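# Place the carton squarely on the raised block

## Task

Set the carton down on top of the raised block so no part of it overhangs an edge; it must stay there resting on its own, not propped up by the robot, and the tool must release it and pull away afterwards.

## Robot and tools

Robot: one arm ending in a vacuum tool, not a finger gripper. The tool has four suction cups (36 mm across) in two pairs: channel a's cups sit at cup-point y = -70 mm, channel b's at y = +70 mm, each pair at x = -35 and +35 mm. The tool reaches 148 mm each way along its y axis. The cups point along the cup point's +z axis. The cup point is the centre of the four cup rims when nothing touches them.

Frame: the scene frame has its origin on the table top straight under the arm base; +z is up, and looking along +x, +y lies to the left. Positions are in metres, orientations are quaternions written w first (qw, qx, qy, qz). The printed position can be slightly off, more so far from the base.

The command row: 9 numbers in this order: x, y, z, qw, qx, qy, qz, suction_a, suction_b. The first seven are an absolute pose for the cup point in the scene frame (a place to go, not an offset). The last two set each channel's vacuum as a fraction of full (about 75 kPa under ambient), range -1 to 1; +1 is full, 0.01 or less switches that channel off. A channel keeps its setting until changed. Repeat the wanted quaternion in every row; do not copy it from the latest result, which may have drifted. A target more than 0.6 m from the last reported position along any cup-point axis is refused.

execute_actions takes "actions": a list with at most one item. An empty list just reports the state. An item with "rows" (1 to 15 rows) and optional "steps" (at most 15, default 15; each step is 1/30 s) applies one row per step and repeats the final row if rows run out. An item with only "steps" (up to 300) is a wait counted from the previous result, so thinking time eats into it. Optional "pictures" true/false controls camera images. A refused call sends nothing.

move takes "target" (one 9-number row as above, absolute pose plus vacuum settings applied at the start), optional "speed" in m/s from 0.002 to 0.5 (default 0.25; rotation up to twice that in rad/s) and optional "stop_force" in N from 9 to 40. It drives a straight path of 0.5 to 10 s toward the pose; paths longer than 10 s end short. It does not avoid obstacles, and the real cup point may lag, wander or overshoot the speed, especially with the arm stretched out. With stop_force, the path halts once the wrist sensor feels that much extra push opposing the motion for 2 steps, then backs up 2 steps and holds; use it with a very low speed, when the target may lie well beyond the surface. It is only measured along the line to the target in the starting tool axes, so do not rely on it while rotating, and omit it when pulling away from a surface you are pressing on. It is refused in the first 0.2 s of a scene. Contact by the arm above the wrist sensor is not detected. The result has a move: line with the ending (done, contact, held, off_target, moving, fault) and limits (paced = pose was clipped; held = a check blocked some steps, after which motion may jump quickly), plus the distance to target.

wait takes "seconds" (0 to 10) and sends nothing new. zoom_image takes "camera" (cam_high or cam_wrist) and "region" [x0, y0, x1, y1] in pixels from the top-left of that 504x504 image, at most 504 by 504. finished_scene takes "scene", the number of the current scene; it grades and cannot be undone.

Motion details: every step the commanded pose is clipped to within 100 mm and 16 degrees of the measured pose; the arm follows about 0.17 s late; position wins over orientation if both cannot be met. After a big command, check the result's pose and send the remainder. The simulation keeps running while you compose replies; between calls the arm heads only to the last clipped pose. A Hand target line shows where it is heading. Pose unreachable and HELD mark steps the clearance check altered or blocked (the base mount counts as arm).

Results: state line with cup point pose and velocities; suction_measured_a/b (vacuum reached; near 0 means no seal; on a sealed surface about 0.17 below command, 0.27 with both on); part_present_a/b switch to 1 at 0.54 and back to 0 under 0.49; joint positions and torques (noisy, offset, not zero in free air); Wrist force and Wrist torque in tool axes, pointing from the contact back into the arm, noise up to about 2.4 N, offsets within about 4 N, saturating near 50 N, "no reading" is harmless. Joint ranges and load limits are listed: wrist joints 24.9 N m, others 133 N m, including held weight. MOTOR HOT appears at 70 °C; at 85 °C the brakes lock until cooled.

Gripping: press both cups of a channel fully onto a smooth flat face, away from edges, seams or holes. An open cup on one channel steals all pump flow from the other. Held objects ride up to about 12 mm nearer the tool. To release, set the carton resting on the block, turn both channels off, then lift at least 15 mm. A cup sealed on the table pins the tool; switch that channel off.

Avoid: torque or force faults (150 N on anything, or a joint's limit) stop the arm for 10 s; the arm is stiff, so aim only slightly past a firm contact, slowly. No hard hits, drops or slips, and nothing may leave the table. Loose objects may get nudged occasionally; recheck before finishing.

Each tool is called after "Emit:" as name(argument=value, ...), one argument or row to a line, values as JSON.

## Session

Emit:
execute_actions(
  actions=[],
)

Scene clock: 0.00 s of 5300.00 s.
end_effector_position=(+0.4294, -0.0082, +0.4006) suction_measured_a=0.00 part_present_a=0 suction_measured_b=0.00 part_present_b=0 end_effector_quat_wxyz=(-0.001, +0.009, +1.000, -0.000) end_effector_velocity=(-0.000, -0.000, -0.000) end_effector_angular_velocity=(+0.001, +0.001, +0.000)
Joint positions: [-0.316 -1.768  1.731 -1.533 -1.572  1.255]
Joint velocities: [-0.001 -0.    -0.     0.001  0.    -0.001]
Joint torques (N m, as the arm reports them, + toward a larger angle): no reading
Wrist force (N, on the end effector, along its own x y z axes, offset not removed): no reading
Wrist torque (N m, same axes, about the end effector's origin, offset not removed): no reading
Hand target: +0.429, -0.008, +0.401; -0.001, +0.009, +1.000, -0.000

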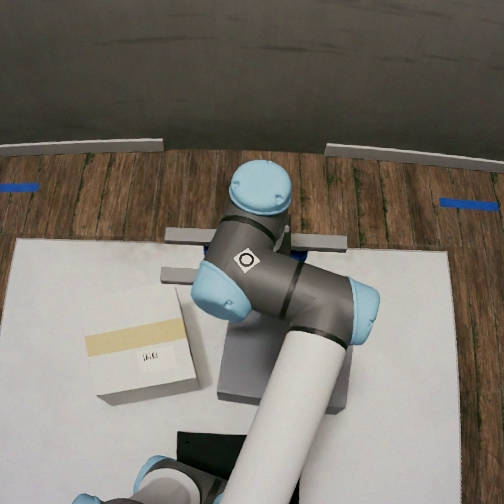

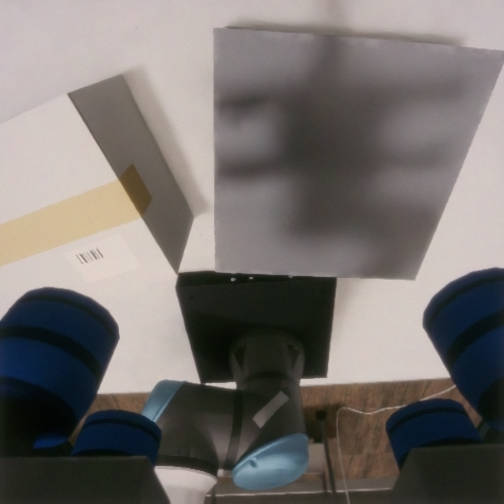

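Emit:
move(
  target=[0.52,0.22,0.48,0,0,1,0,0,0],
  speed=0.3,
)

Emit:
move(
  target=[0.52,0.07,0.48,0,0,1,0,0,0],
  speed=0.3,
)

Emit:
move(
  target=[0.52,-0.10,0.48,0,0,1,0,0,0],
  speed=0.3,
)

Scene clock: 3.83 s of 5300.00 s.
end_effector_position=(+0.5200, +0.2201, +0.4797) suction_measured_a=0.00 part_present_a=0 suction_measured_b=0.00 part_present_b=0 end_effector_quat_wxyz=(+0.000, +0.000, +1.000, -0.000) end_effector_velocity=(+0.001, +0.001, +0.001) end_effector_angular_velocity=(-0.001, +0.002, +0.000)
Joint positions: [ 0.181 -1.412  1.179 -1.338 -1.571  1.733]
Joint velocities: [ 0.003  0.004 -0.007  0.004 -0.     0.002]
Joint torques (N m, as the arm reports them, + toward a larger angle): [ 14.88 -27.53 -39.21  -1.91  -2.01   1.71]
Wrist force (N, on the end effector, along its own x y z axes, offset not removed): [-0.4 -0.4 -0.6]
Wrist torque (N m, same axes, about the end effector's origin, offset not removed): [-0.04 0.03 -0.04]
Hand target: +0.520, +0.220, +0.480; +0.000, +0.000, +1.000, -0.000
Off the commanded pose: 0.000 m, 0 deg.
move: done

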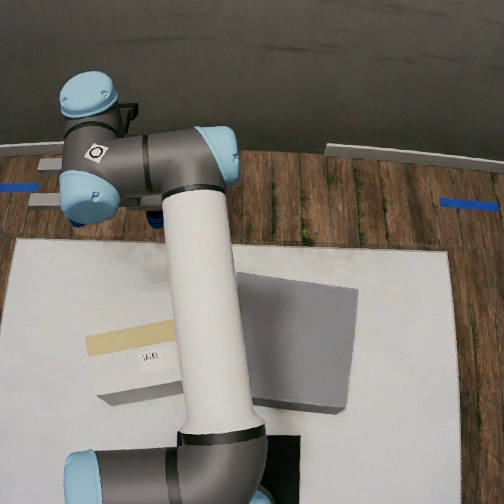

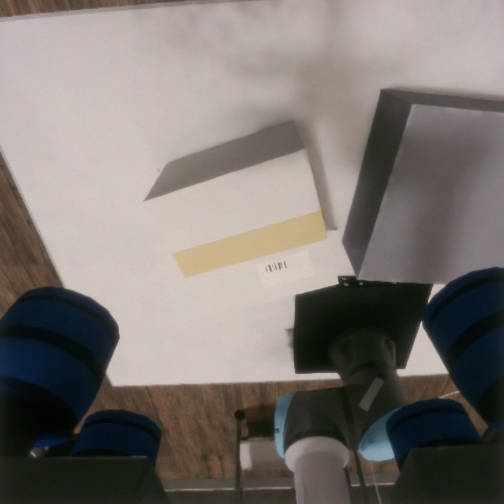

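Scene clock: 4.90 s of 5300.00 s.
end_effector_position=(+0.5200, +0.0701, +0.4801) suction_measured_a=0.00 part_present_a=0 suction_measured_b=0.00 part_present_b=0 end_effector_quat_wxyz=(-0.000, -0.000, +1.000, +0.000) end_effector_velocity=(+0.000, -0.001, +0.000) end_effector_angular_velocity=(+0.001, -0.001, -0.000)
Joint positions: [-0.104 -1.512  1.289 -1.349 -1.571  1.448]
Joint velocities: [-0.003 -0.001  0.    -0.     0.001 -0.003]
Joint torques (N m, as the arm reports them, + toward a larger angle): [-12.66 -47.23 -22.8   -5.01   2.37  -1.47]
Wrist force (N, on the end effector, along its own x y z axes, offset not removed): [1.0 -1.2 1.4]
Wrist torque (N m, same axes, about the end effector's origin, offset not removed): [-0.28 -0.16 -0.01]
Hand target: +0.520, +0.070, +0.480; -0.000, +0.000, +1.000, +0.000
Off the commanded pose: 0.000 m, 0 deg.
move: done

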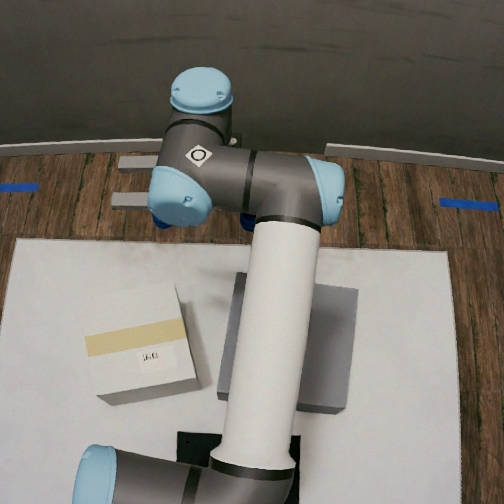

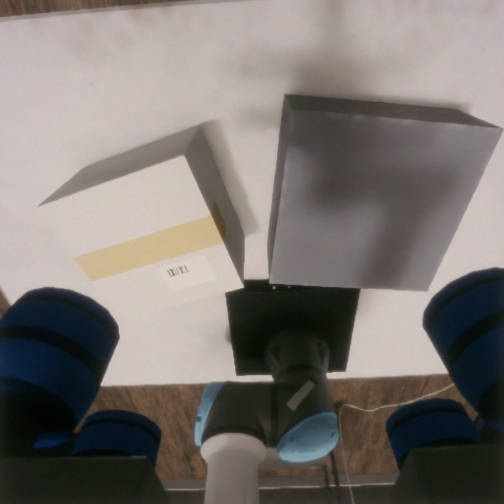

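Scene clock: 6.03 s of 5300.00 s.
end_effector_position=(+0.5199, -0.0999, +0.4800) suction_measured_a=0.00 part_present_a=0 suction_measured_b=0.00 part_present_b=0 end_effector_quat_wxyz=(-0.000, -0.000, +1.000, +0.000) end_effector_velocity=(+0.000, -0.002, -0.000) end_effector_angular_velocity=(+0.000, +0.000, -0.000)
Joint positions: [-0.426 -1.5    1.277 -1.348 -1.571  1.126]
Joint velocities: [-0.003  0.002 -0.002  0.     0.    -0.003]
Joint torques (N m, as the arm reports them, + toward a larger angle): [-11.17 -21.35 -36.43  -1.93   2.4   -1.23]
Wrist force (N, on the end effector, along its own x y z axes, offset not removed): [-0.4 -3.3 0.7]
Wrist torque (N m, same axes, about the end effector's origin, offset not removed): [-0.49 0.07 -0.04]
Hand target: +0.520, -0.100, +0.480; -0.000, +0.000, +1.000, +0.000
Off the commanded pose: 0.000 m, 0 deg.
move: done

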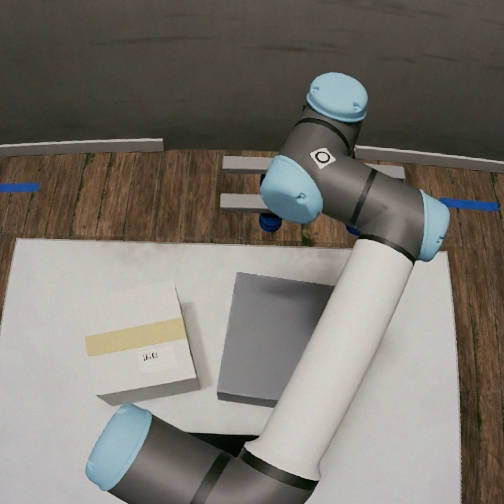

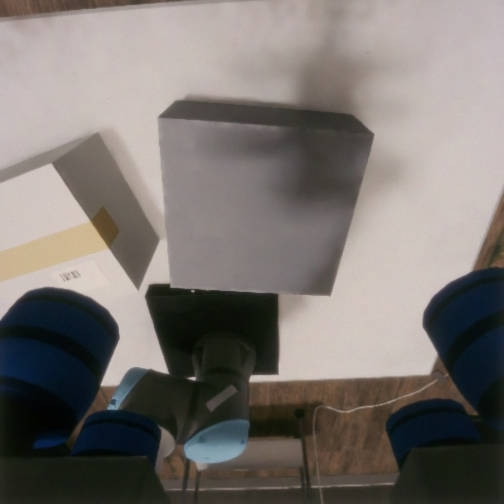

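Emit:
move(
  target=[0.368,0.258,0.24,0,0.612,0.791,0,0,0],
  speed=0.3,
)

Scene clock: 26.13 s of 5300.00 s.
end_effector_position=(+0.3682, +0.2581, +0.2402) suction_measured_a=0.00 part_present_a=0 suction_measured_b=0.00 part_present_b=0 end_effector_quat_wxyz=(+0.000, +0.612, +0.791, +0.000) end_effector_velocity=(-0.000, +0.001, -0.001) end_effector_angular_velocity=(-0.002, -0.002, -0.007)
Joint positions: [ 0.329 -1.645  2.046 -1.973 -1.572  3.198]
Joint velocities: [ 0.005  0.003  0.    -0.004 -0.003  0.012]
Joint torques (N m, as the arm reports them, + toward a larger angle): [  9.85  -9.97 -21.35  -5.11  -2.1    1.31]
Wrist force (N, on the end effector, along its own x y z axes, offset not removed): [-2.3 -1.7 0.5]
Wrist torque (N m, same axes, about the end effector's origin, offset not removed): [-0.20 0.20 0.05]
Hand target: +0.368, +0.258, +0.240; +0.000, +0.612, +0.791, +0.000
Off the commanded pose: 0.000 m, 0 deg.
After step 90, 14.37 s passed at rest.
move: done

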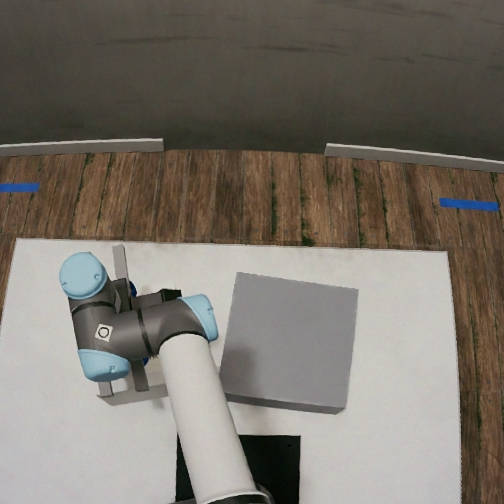

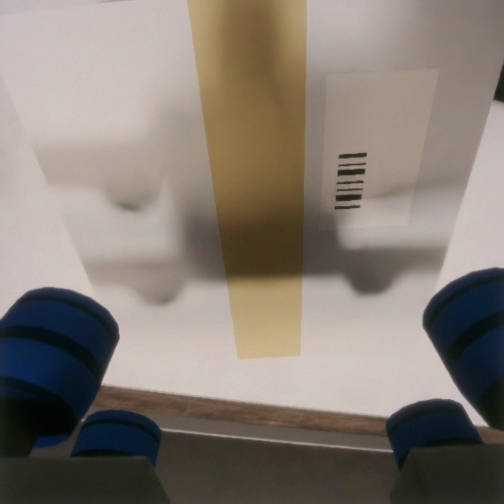

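Emit:
move(
  target=[0.378,0.269,0.175,0,0.612,0.791,0,0,0],
  speed=0.12,
)

Emit:
move(
  target=[0.378,0.269,0.135,0,0.612,0.791,0,1,1],
  speed=0.015,
  stop_force=12,
)

Scene clock: 30.87 s of 5300.00 s.
end_effector_position=(+0.3780, +0.2690, +0.1750) suction_measured_a=0.00 part_present_a=0 suction_measured_b=0.00 part_present_b=0 end_effector_quat_wxyz=(+0.000, +0.612, +0.791, +0.000) end_effector_velocity=(+0.000, +0.001, -0.001) end_effector_angular_velocity=(+0.000, -0.001, -0.000)
Joint positions: [ 0.346 -1.525  2.118 -2.163 -1.571  3.215]
Joint velocities: [ 0.001  0.003  0.001 -0.005 -0.     0.001]
Joint torques (N m, as the arm reports them, + toward a larger angle): [ 12.37 -17.97 -19.46  -4.84   2.27   1.51]
Wrist force (N, on the end effector, along its own x y z axes, offset not removed): [-2.7 -2.6 -1.3]
Wrist torque (N m, same axes, about the end effector's origin, offset not removed): [-0.30 0.22 0.01]
Hand target: +0.378, +0.269, +0.175; +0.000, +0.612, +0.791, +0.000
Off the commanded pose: 0.000 m, 0 deg.
After step 90, 0.70 s passed at rest.
move: done

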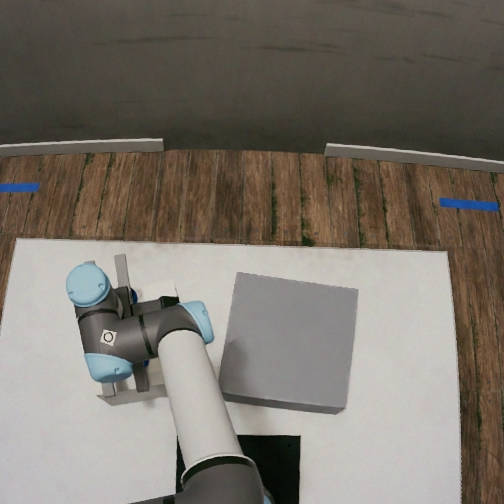

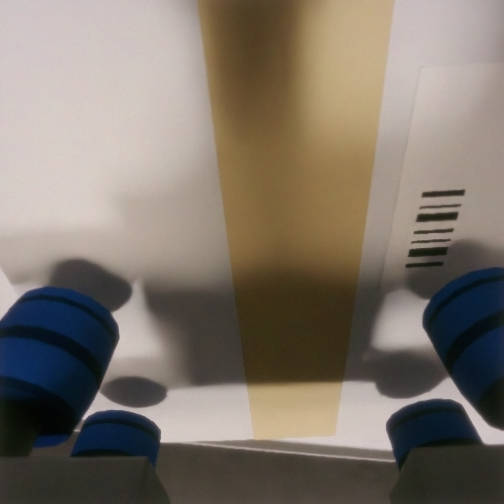

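Scene clock: 33.43 s of 5300.00 s.
end_effector_position=(+0.3782, +0.2691, +0.1424) suction_measured_a=0.99 part_present_a=1 suction_measured_b=0.99 part_present_b=1 end_effector_quat_wxyz=(+0.000, +0.612, +0.791, +0.000) end_effector_velocity=(-0.001, -0.001, +0.001) end_effector_angular_velocity=(-0.002, +0.005, +0.000)
Joint positions: [ 0.346 -1.471  2.162 -2.263 -1.571  3.215]
Joint velocities: [-0.001 -0.002 -0.003  0.01  -0.    -0.001]
Joint torques (N m, as the arm reports them, + toward a larger angle): [  1.76 -20.76 -11.27   1.63  -0.85  -1.3 ]
Wrist force (N, on the end effector, along its own x y z axes, offset not removed): [-1.6 1.6 -50.0]
Wrist torque (N m, same axes, about the end effector's origin, offset not removed): [3.55 -0.31 0.35]
Hand target: +0.378, +0.269, +0.143; +0.000, +0.612, +0.791, +0.000
Off the commanded pose: 0.007 m, 0 deg.
move: contact

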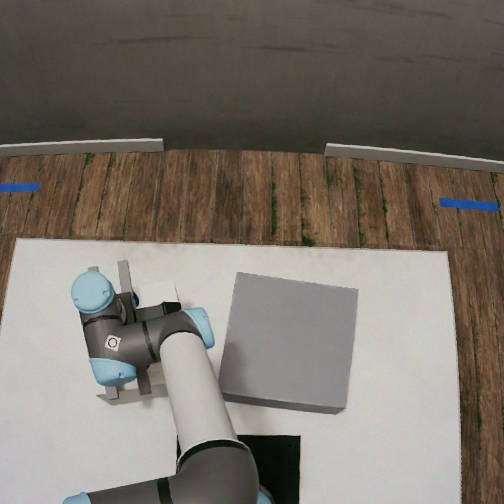

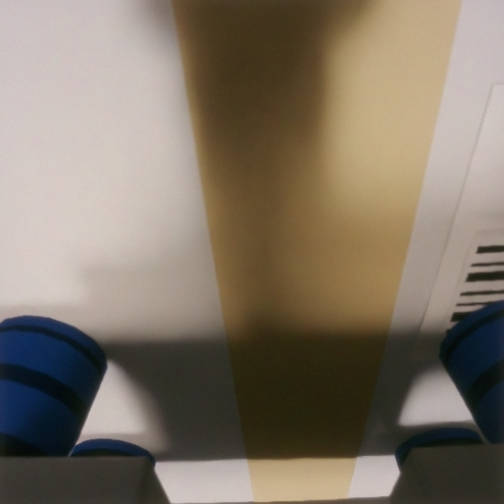

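Emit:
move(
  target=[0.378,0.269,0.30,0,0.612,0.791,0,1,1],
  speed=0.13,
)

Emit:
move(
  target=[0.394,-0.076,0.30,0,0.755,0.656,0,1,1],
  speed=0.22,
)

Emit:
move(
  target=[0.394,-0.076,0.272,0,0.755,0.656,0,1,1],
  speed=0.04,
  stop_force=20,
)

Scene clock: 42.97 s of 5300.00 s.
end_effector_position=(+0.3779, +0.2691, +0.3000) suction_measured_a=1.00 part_present_a=1 suction_measured_b=1.00 part_present_b=1 end_effector_quat_wxyz=(-0.000, +0.612, +0.791, -0.000) end_effector_velocity=(+0.000, -0.000, +0.001) end_effector_angular_velocity=(-0.000, +0.001, +0.000)
Joint positions: [ 0.346 -1.657  1.896 -1.81  -1.571  3.215]
Joint velocities: [-0.    -0.001 -0.004  0.005  0.    -0.   ]
Joint torques (N m, as the arm reports them, + toward a larger angle): [ -3.87 -48.12 -47.65  -3.29  -2.4   -1.39]
Wrist force (N, on the end effector, along its own x y z axes, offset not removed): [-2.3 -4.2 18.0]
Wrist torque (N m, same axes, about the end effector's origin, offset not removed): [-0.82 0.73 0.00]
Hand target: +0.378, +0.269, +0.300; +0.000, +0.612, +0.791, +0.000
Off the commanded pose: 0.000 m, 0 deg.
move: done

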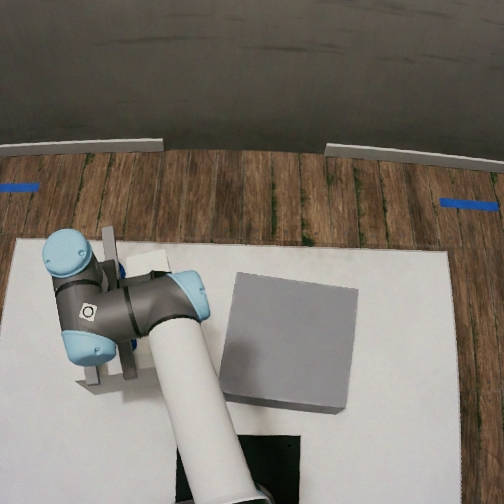

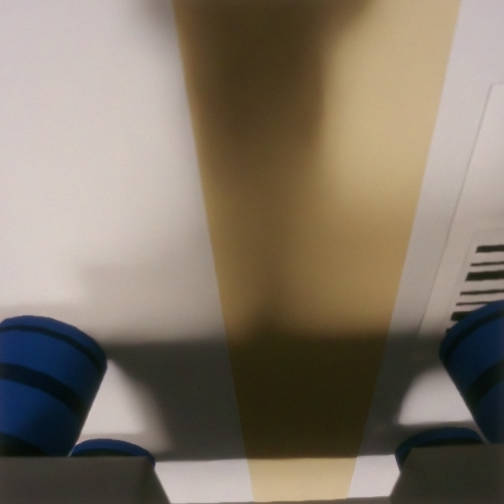

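Scene clock: 45.07 s of 5300.00 s.
end_effector_position=(+0.3938, -0.0762, +0.3001) suction_measured_a=1.00 part_present_a=1 suction_measured_b=1.00 part_present_b=1 end_effector_quat_wxyz=(-0.000, +0.755, +0.656, -0.000) end_effector_velocity=(+0.000, -0.002, -0.000) end_effector_angular_velocity=(+0.000, -0.000, -0.002)
Joint positions: [-0.512 -1.82   2.029 -1.778 -1.571  2.752]
Joint velocities: [-0.004  0.002 -0.001 -0.001  0.    -0.002]
Joint torques (N m, as the arm reports them, + toward a larger angle): [-14.94 -13.15 -48.58  -6.96   2.11  -1.35]
Wrist force (N, on the end effector, along its own x y z axes, offset not removed): [-2.5 -2.0 18.0]
Wrist torque (N m, same axes, about the end effector's origin, offset not removed): [-0.24 0.50 -0.05]
Hand target: +0.394, -0.076, +0.300; -0.000, +0.755, +0.656, -0.000
Off the commanded pose: 0.000 m, 0 deg.
move: done

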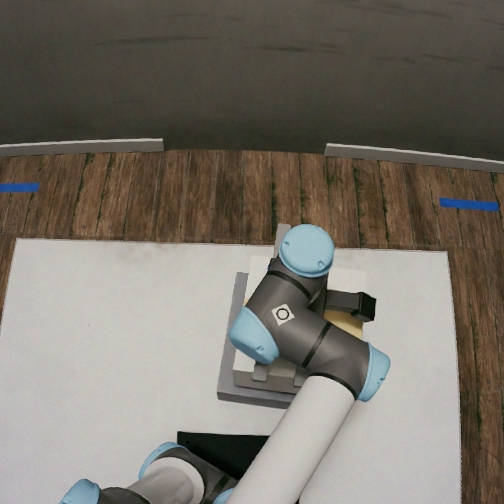

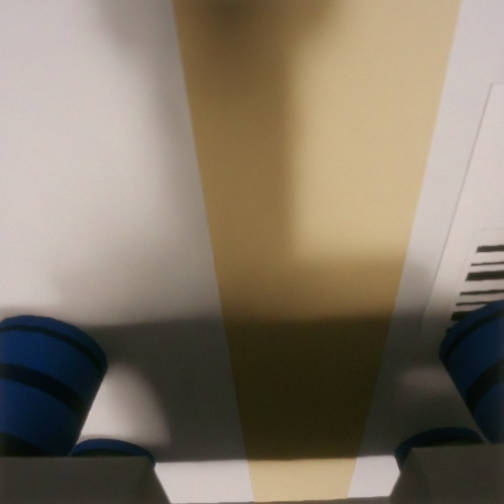

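Scene clock: 46.10 s of 5300.00 s.
end_effector_position=(+0.3940, -0.0760, +0.2721) suction_measured_a=1.00 part_present_a=1 suction_measured_b=1.00 part_present_b=1 end_effector_quat_wxyz=(-0.000, +0.755, +0.656, +0.000) end_effector_velocity=(+0.000, -0.000, -0.002) end_effector_angular_velocity=(-0.001, -0.000, -0.000)
Joint positions: [-0.511 -1.802  2.089 -1.858 -1.571  2.753]
Joint velocities: [ 0.     0.001  0.003 -0.005 -0.001  0.   ]
Joint torques (N m, as the arm reports them, + toward a larger angle): [ 12.45 -13.   -31.65  -6.82  -2.3    1.4 ]
Wrist force (N, on the end effector, along its own x y z axes, offset not removed): [-3.5 -2.3 21.3]
Wrist torque (N m, same axes, about the end effector's origin, offset not removed): [-0.43 0.78 0.00]
Hand target: +0.394, -0.076, +0.272; -0.000, +0.755, +0.656, -0.000
Off the commanded pose: 0.000 m, 0 deg.
move: done

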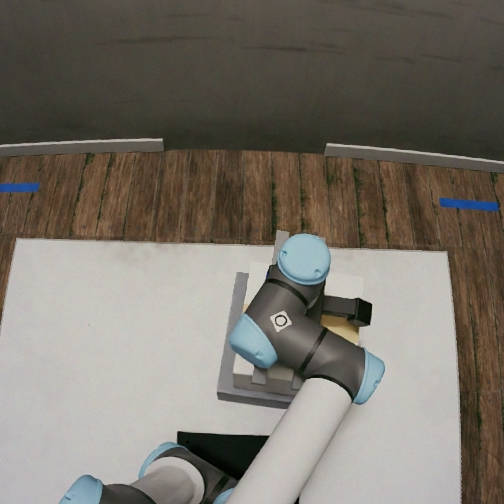

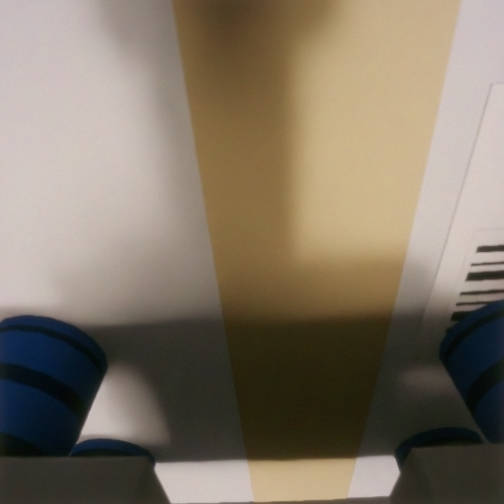

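Emit:
zoom_image(
  camera="cam_high",
  region=[190,220,410,440],
)

Region (190, 220, 410, 440) of cam_high's 504x504 image, scaled by 2.291, with more detail than that image has.

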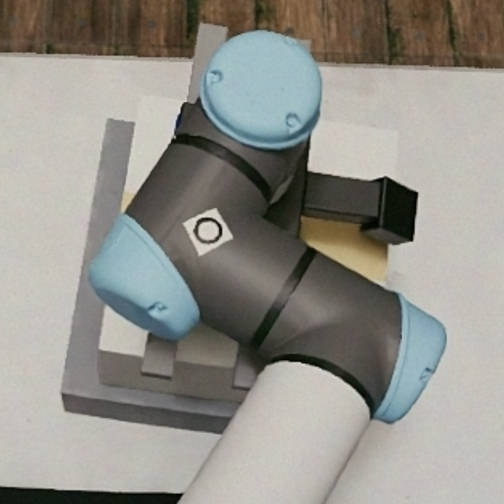

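Emit:
move(
  target=[0.405,-0.069,0.268,0,0.755,0.656,0,1,1],
  speed=0.04,
)

Emit:
move(
  target=[0.405,-0.069,0.22,0,0.755,0.656,0,1,1],
  speed=0.006,
  stop_force=20,
)

Scene clock: 53.37 s of 5300.00 s.
end_effector_position=(+0.4049, -0.0691, +0.2680) suction_measured_a=1.00 part_present_a=1 suction_measured_b=1.00 part_present_b=1 end_effector_quat_wxyz=(+0.000, +0.755, +0.656, +0.000) end_effector_velocity=(+0.001, +0.001, -0.001) end_effector_angular_velocity=(+0.000, +0.000, -0.001)
Joint positions: [-0.481 -1.773  2.078 -1.876 -1.571  2.782]
Joint velocities: [ 0.004  0.004 -0.002 -0.002  0.     0.004]
Joint torques (N m, as the arm reports them, + toward a larger angle): [ 11.88 -17.41 -49.34  -6.91  -1.12   1.46]
Wrist force (N, on the end effector, along its own x y z axes, offset not removed): [-2.3 -5.6 19.1]
Wrist torque (N m, same axes, about the end effector's origin, offset not removed): [-0.99 0.63 -0.16]
Hand target: +0.405, -0.069, +0.268; +0.000, +0.755, +0.656, -0.000
Off the commanded pose: 0.000 m, 0 deg.
move: done

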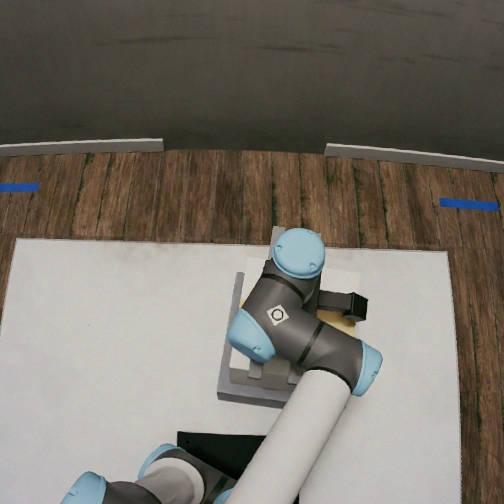

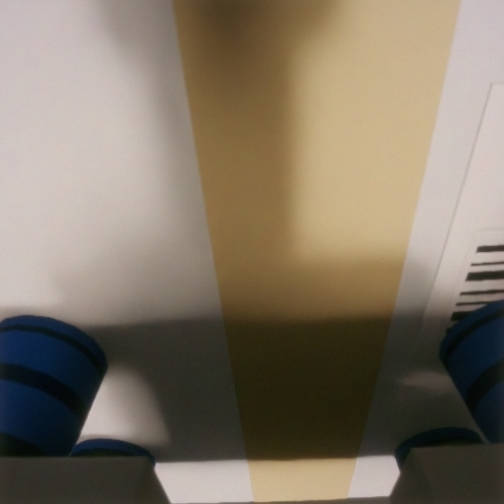

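Scene clock: 54.57 s of 5300.00 s.
end_effector_position=(+0.4050, -0.0691, +0.2630) suction_measured_a=1.00 part_present_a=1 suction_measured_b=1.00 part_present_b=1 end_effector_quat_wxyz=(+0.000, +0.755, +0.656, +0.000) end_effector_velocity=(-0.001, +0.001, +0.000) end_effector_angular_velocity=(+0.002, +0.003, -0.002)
Joint positions: [-0.481 -1.769  2.088 -1.891 -1.571  2.782]
Joint velocities: [ 0.     0.    -0.002  0.006  0.     0.002]
Joint torques (N m, as the arm reports them, + toward a larger angle): [ -1.76 -16.17 -32.2   -1.97  -1.15  -1.6 ]
Wrist force (N, on the end effector, along its own x y z axes, offset not removed): [1.2 -8.6 -12.0]
Wrist torque (N m, same axes, about the end effector's origin, offset not removed): [-0.72 -0.42 0.26]
Hand target: +0.405, -0.069, +0.263; +0.000, +0.755, +0.656, +0.000
Off the commanded pose: 0.043 m, 0 deg.
move: contact

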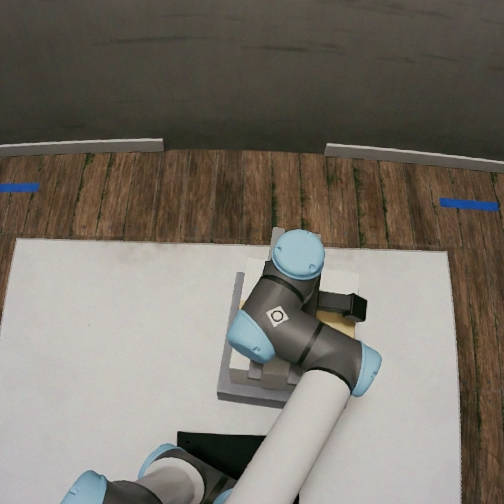

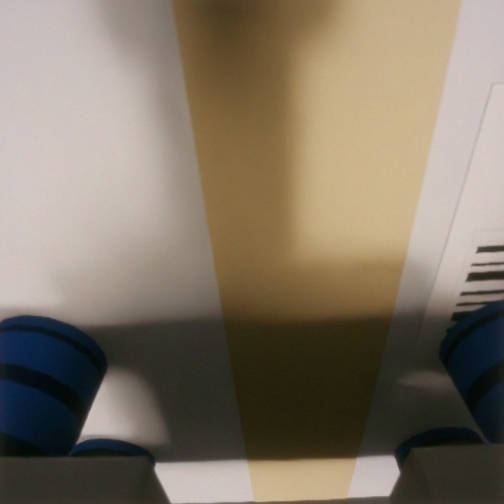

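Emit:
execute_actions(
  actions=[
    {"rows":[[0.405,-0.069,0.265,0,0.755,0.656,0,0,0]],"steps":12},
  ],
  pictures=false,
)

Emit:
move(
  target=[0.405,-0.069,0.33,0,0.755,0.656,0,0,0],
  speed=0.1,
)

Emit:
move(
  target=[0.56,-0.05,0.55,0,0.1,0.995,0,0,0],
  speed=0.3,
)

Scene clock: 57.60 s of 5300.00 s.
end_effector_position=(+0.4050, -0.0691, +0.2652) suction_measured_a=0.00 part_present_a=0 suction_measured_b=0.00 part_present_b=0 end_effector_quat_wxyz=(+0.000, +0.755, +0.656, +0.000) end_effector_velocity=(-0.000, +0.001, -0.000) end_effector_angular_velocity=(+0.001, +0.002, +0.000)
Joint positions: [-0.481 -1.771  2.084 -1.885 -1.571  2.783]
Joint velocities: [ 0.001 -0.    -0.     0.002 -0.     0.001]
Joint torques (N m, as the arm reports them, + toward a larger angle): [11.12  0.82 -9.72  3.11 -0.96  1.33]
Wrist force (N, on the end effector, along its own x y z axes, offset not removed): [-1.1 -6.6 -50.0]
Wrist torque (N m, same axes, about the end effector's origin, offset not removed): [-0.44 0.53 -0.15]
Hand target: +0.405, -0.069, +0.265; +0.000, +0.755, +0.656, +0.000
Off the commanded pose: 0.000 m, 0 deg.
Steps of this call (steps 1 to 79: nothing new was sent; steps 80 to 91: all 12 steps of this action). Readings (end_effector_position | what the end effector reports):
80: (+0.4050, -0.0691, +0.2633) | suction_measured_a=0.80 part_present_a=1 suction_measured_b=0.80 part_present_b=1
81: (+0.4050, -0.0691, +0.2637) | suction_measured_a=0.14 part_present_a=0 suction_measured_b=0.14 part_present_b=0
83: (+0.4052, -0.0692, +0.2648) | suction_measured_a=0.00 part_present_a=0 suction_measured_b=0.00 part_present_b=0
87: (+0.4051, -0.0691, +0.2652) | suction_measured_a=0.00 part_present_a=0 suction_measured_b=0.00 part_present_b=0
91: the state above

Scene clock: 58.90 s of 5300.00 s.
end_effector_position=(+0.4050, -0.0690, +0.3299) suction_measured_a=0.00 part_present_a=0 suction_measured_b=0.00 part_present_b=0 end_effector_quat_wxyz=(+0.000, +0.755, +0.656, -0.000) end_effector_velocity=(-0.000, +0.000, +0.002) end_effector_angular_velocity=(+0.000, +0.001, +0.001)
Joint positions: [-0.481 -1.808  1.943 -1.706 -1.571  2.783]
Joint velocities: [ 0.001 -0.    -0.004  0.005 -0.    -0.   ]
Joint torques (N m, as the arm reports them, + toward a larger angle): [  6.   -31.13 -37.89  -1.98  -0.33  -0.34]
Wrist force (N, on the end effector, along its own x y z axes, offset not removed): [-2.0 -5.4 -1.0]
Wrist torque (N m, same axes, about the end effector's origin, offset not removed): [-0.66 0.21 -0.03]
Hand target: +0.405, -0.069, +0.330; +0.000, +0.755, +0.656, +0.000
Off the commanded pose: 0.000 m, 0 deg.
move: done

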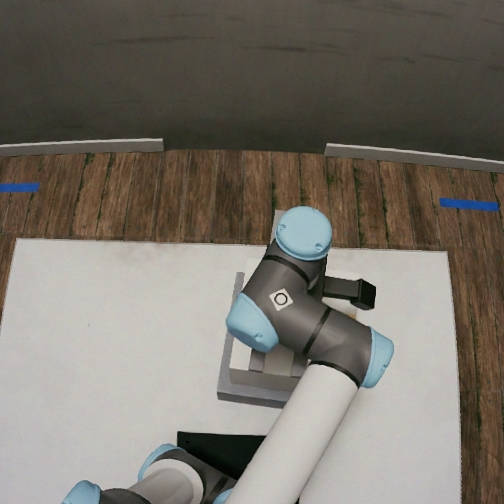

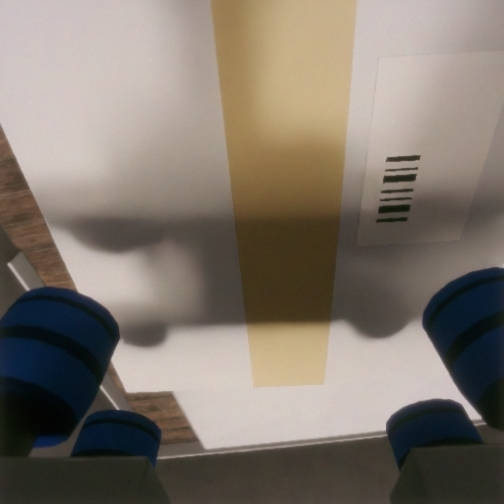

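Scene clock: 61.93 s of 5300.00 s.
end_effector_position=(+0.5599, -0.0499, +0.5496) suction_measured_a=0.00 part_present_a=0 suction_measured_b=0.00 part_present_b=0 end_effector_quat_wxyz=(+0.000, +0.100, +0.995, -0.000) end_effector_velocity=(+0.001, -0.000, +0.001) end_effector_angular_velocity=(+0.000, +0.003, +0.007)
Joint positions: [-0.31  -1.357  0.923 -1.138 -1.571  1.444]
Joint velocities: [ 0.001  0.006 -0.012  0.009 -0.001 -0.007]
Joint torques (N m, as the arm reports them, + toward a larger angle): [ 12.84 -26.57 -34.94  -2.25   2.47  -1.78]
Wrist force (N, on the end effector, along its own x y z axes, offset not removed): [-2.5 -4.3 1.3]
Wrist torque (N m, same axes, about the end effector's origin, offset not removed): [-0.50 0.33 0.01]
Hand target: +0.560, -0.050, +0.550; +0.000, +0.100, +0.995, -0.000
Off the commanded pose: 0.000 m, 0 deg.
move: done

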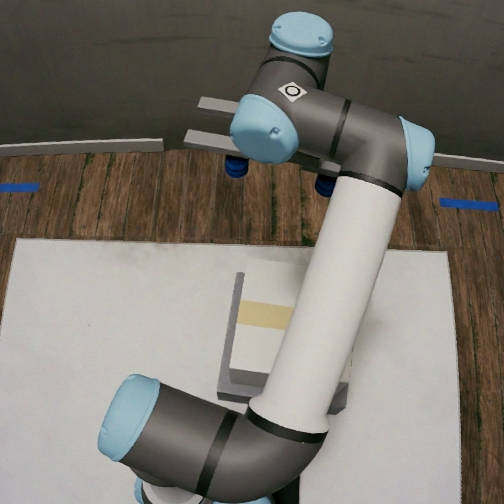

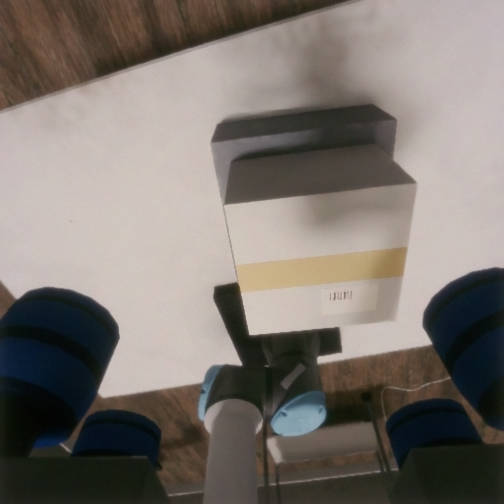

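Emit:
finished_scene(
  scene=2,
)

The scene is finished: the task was done.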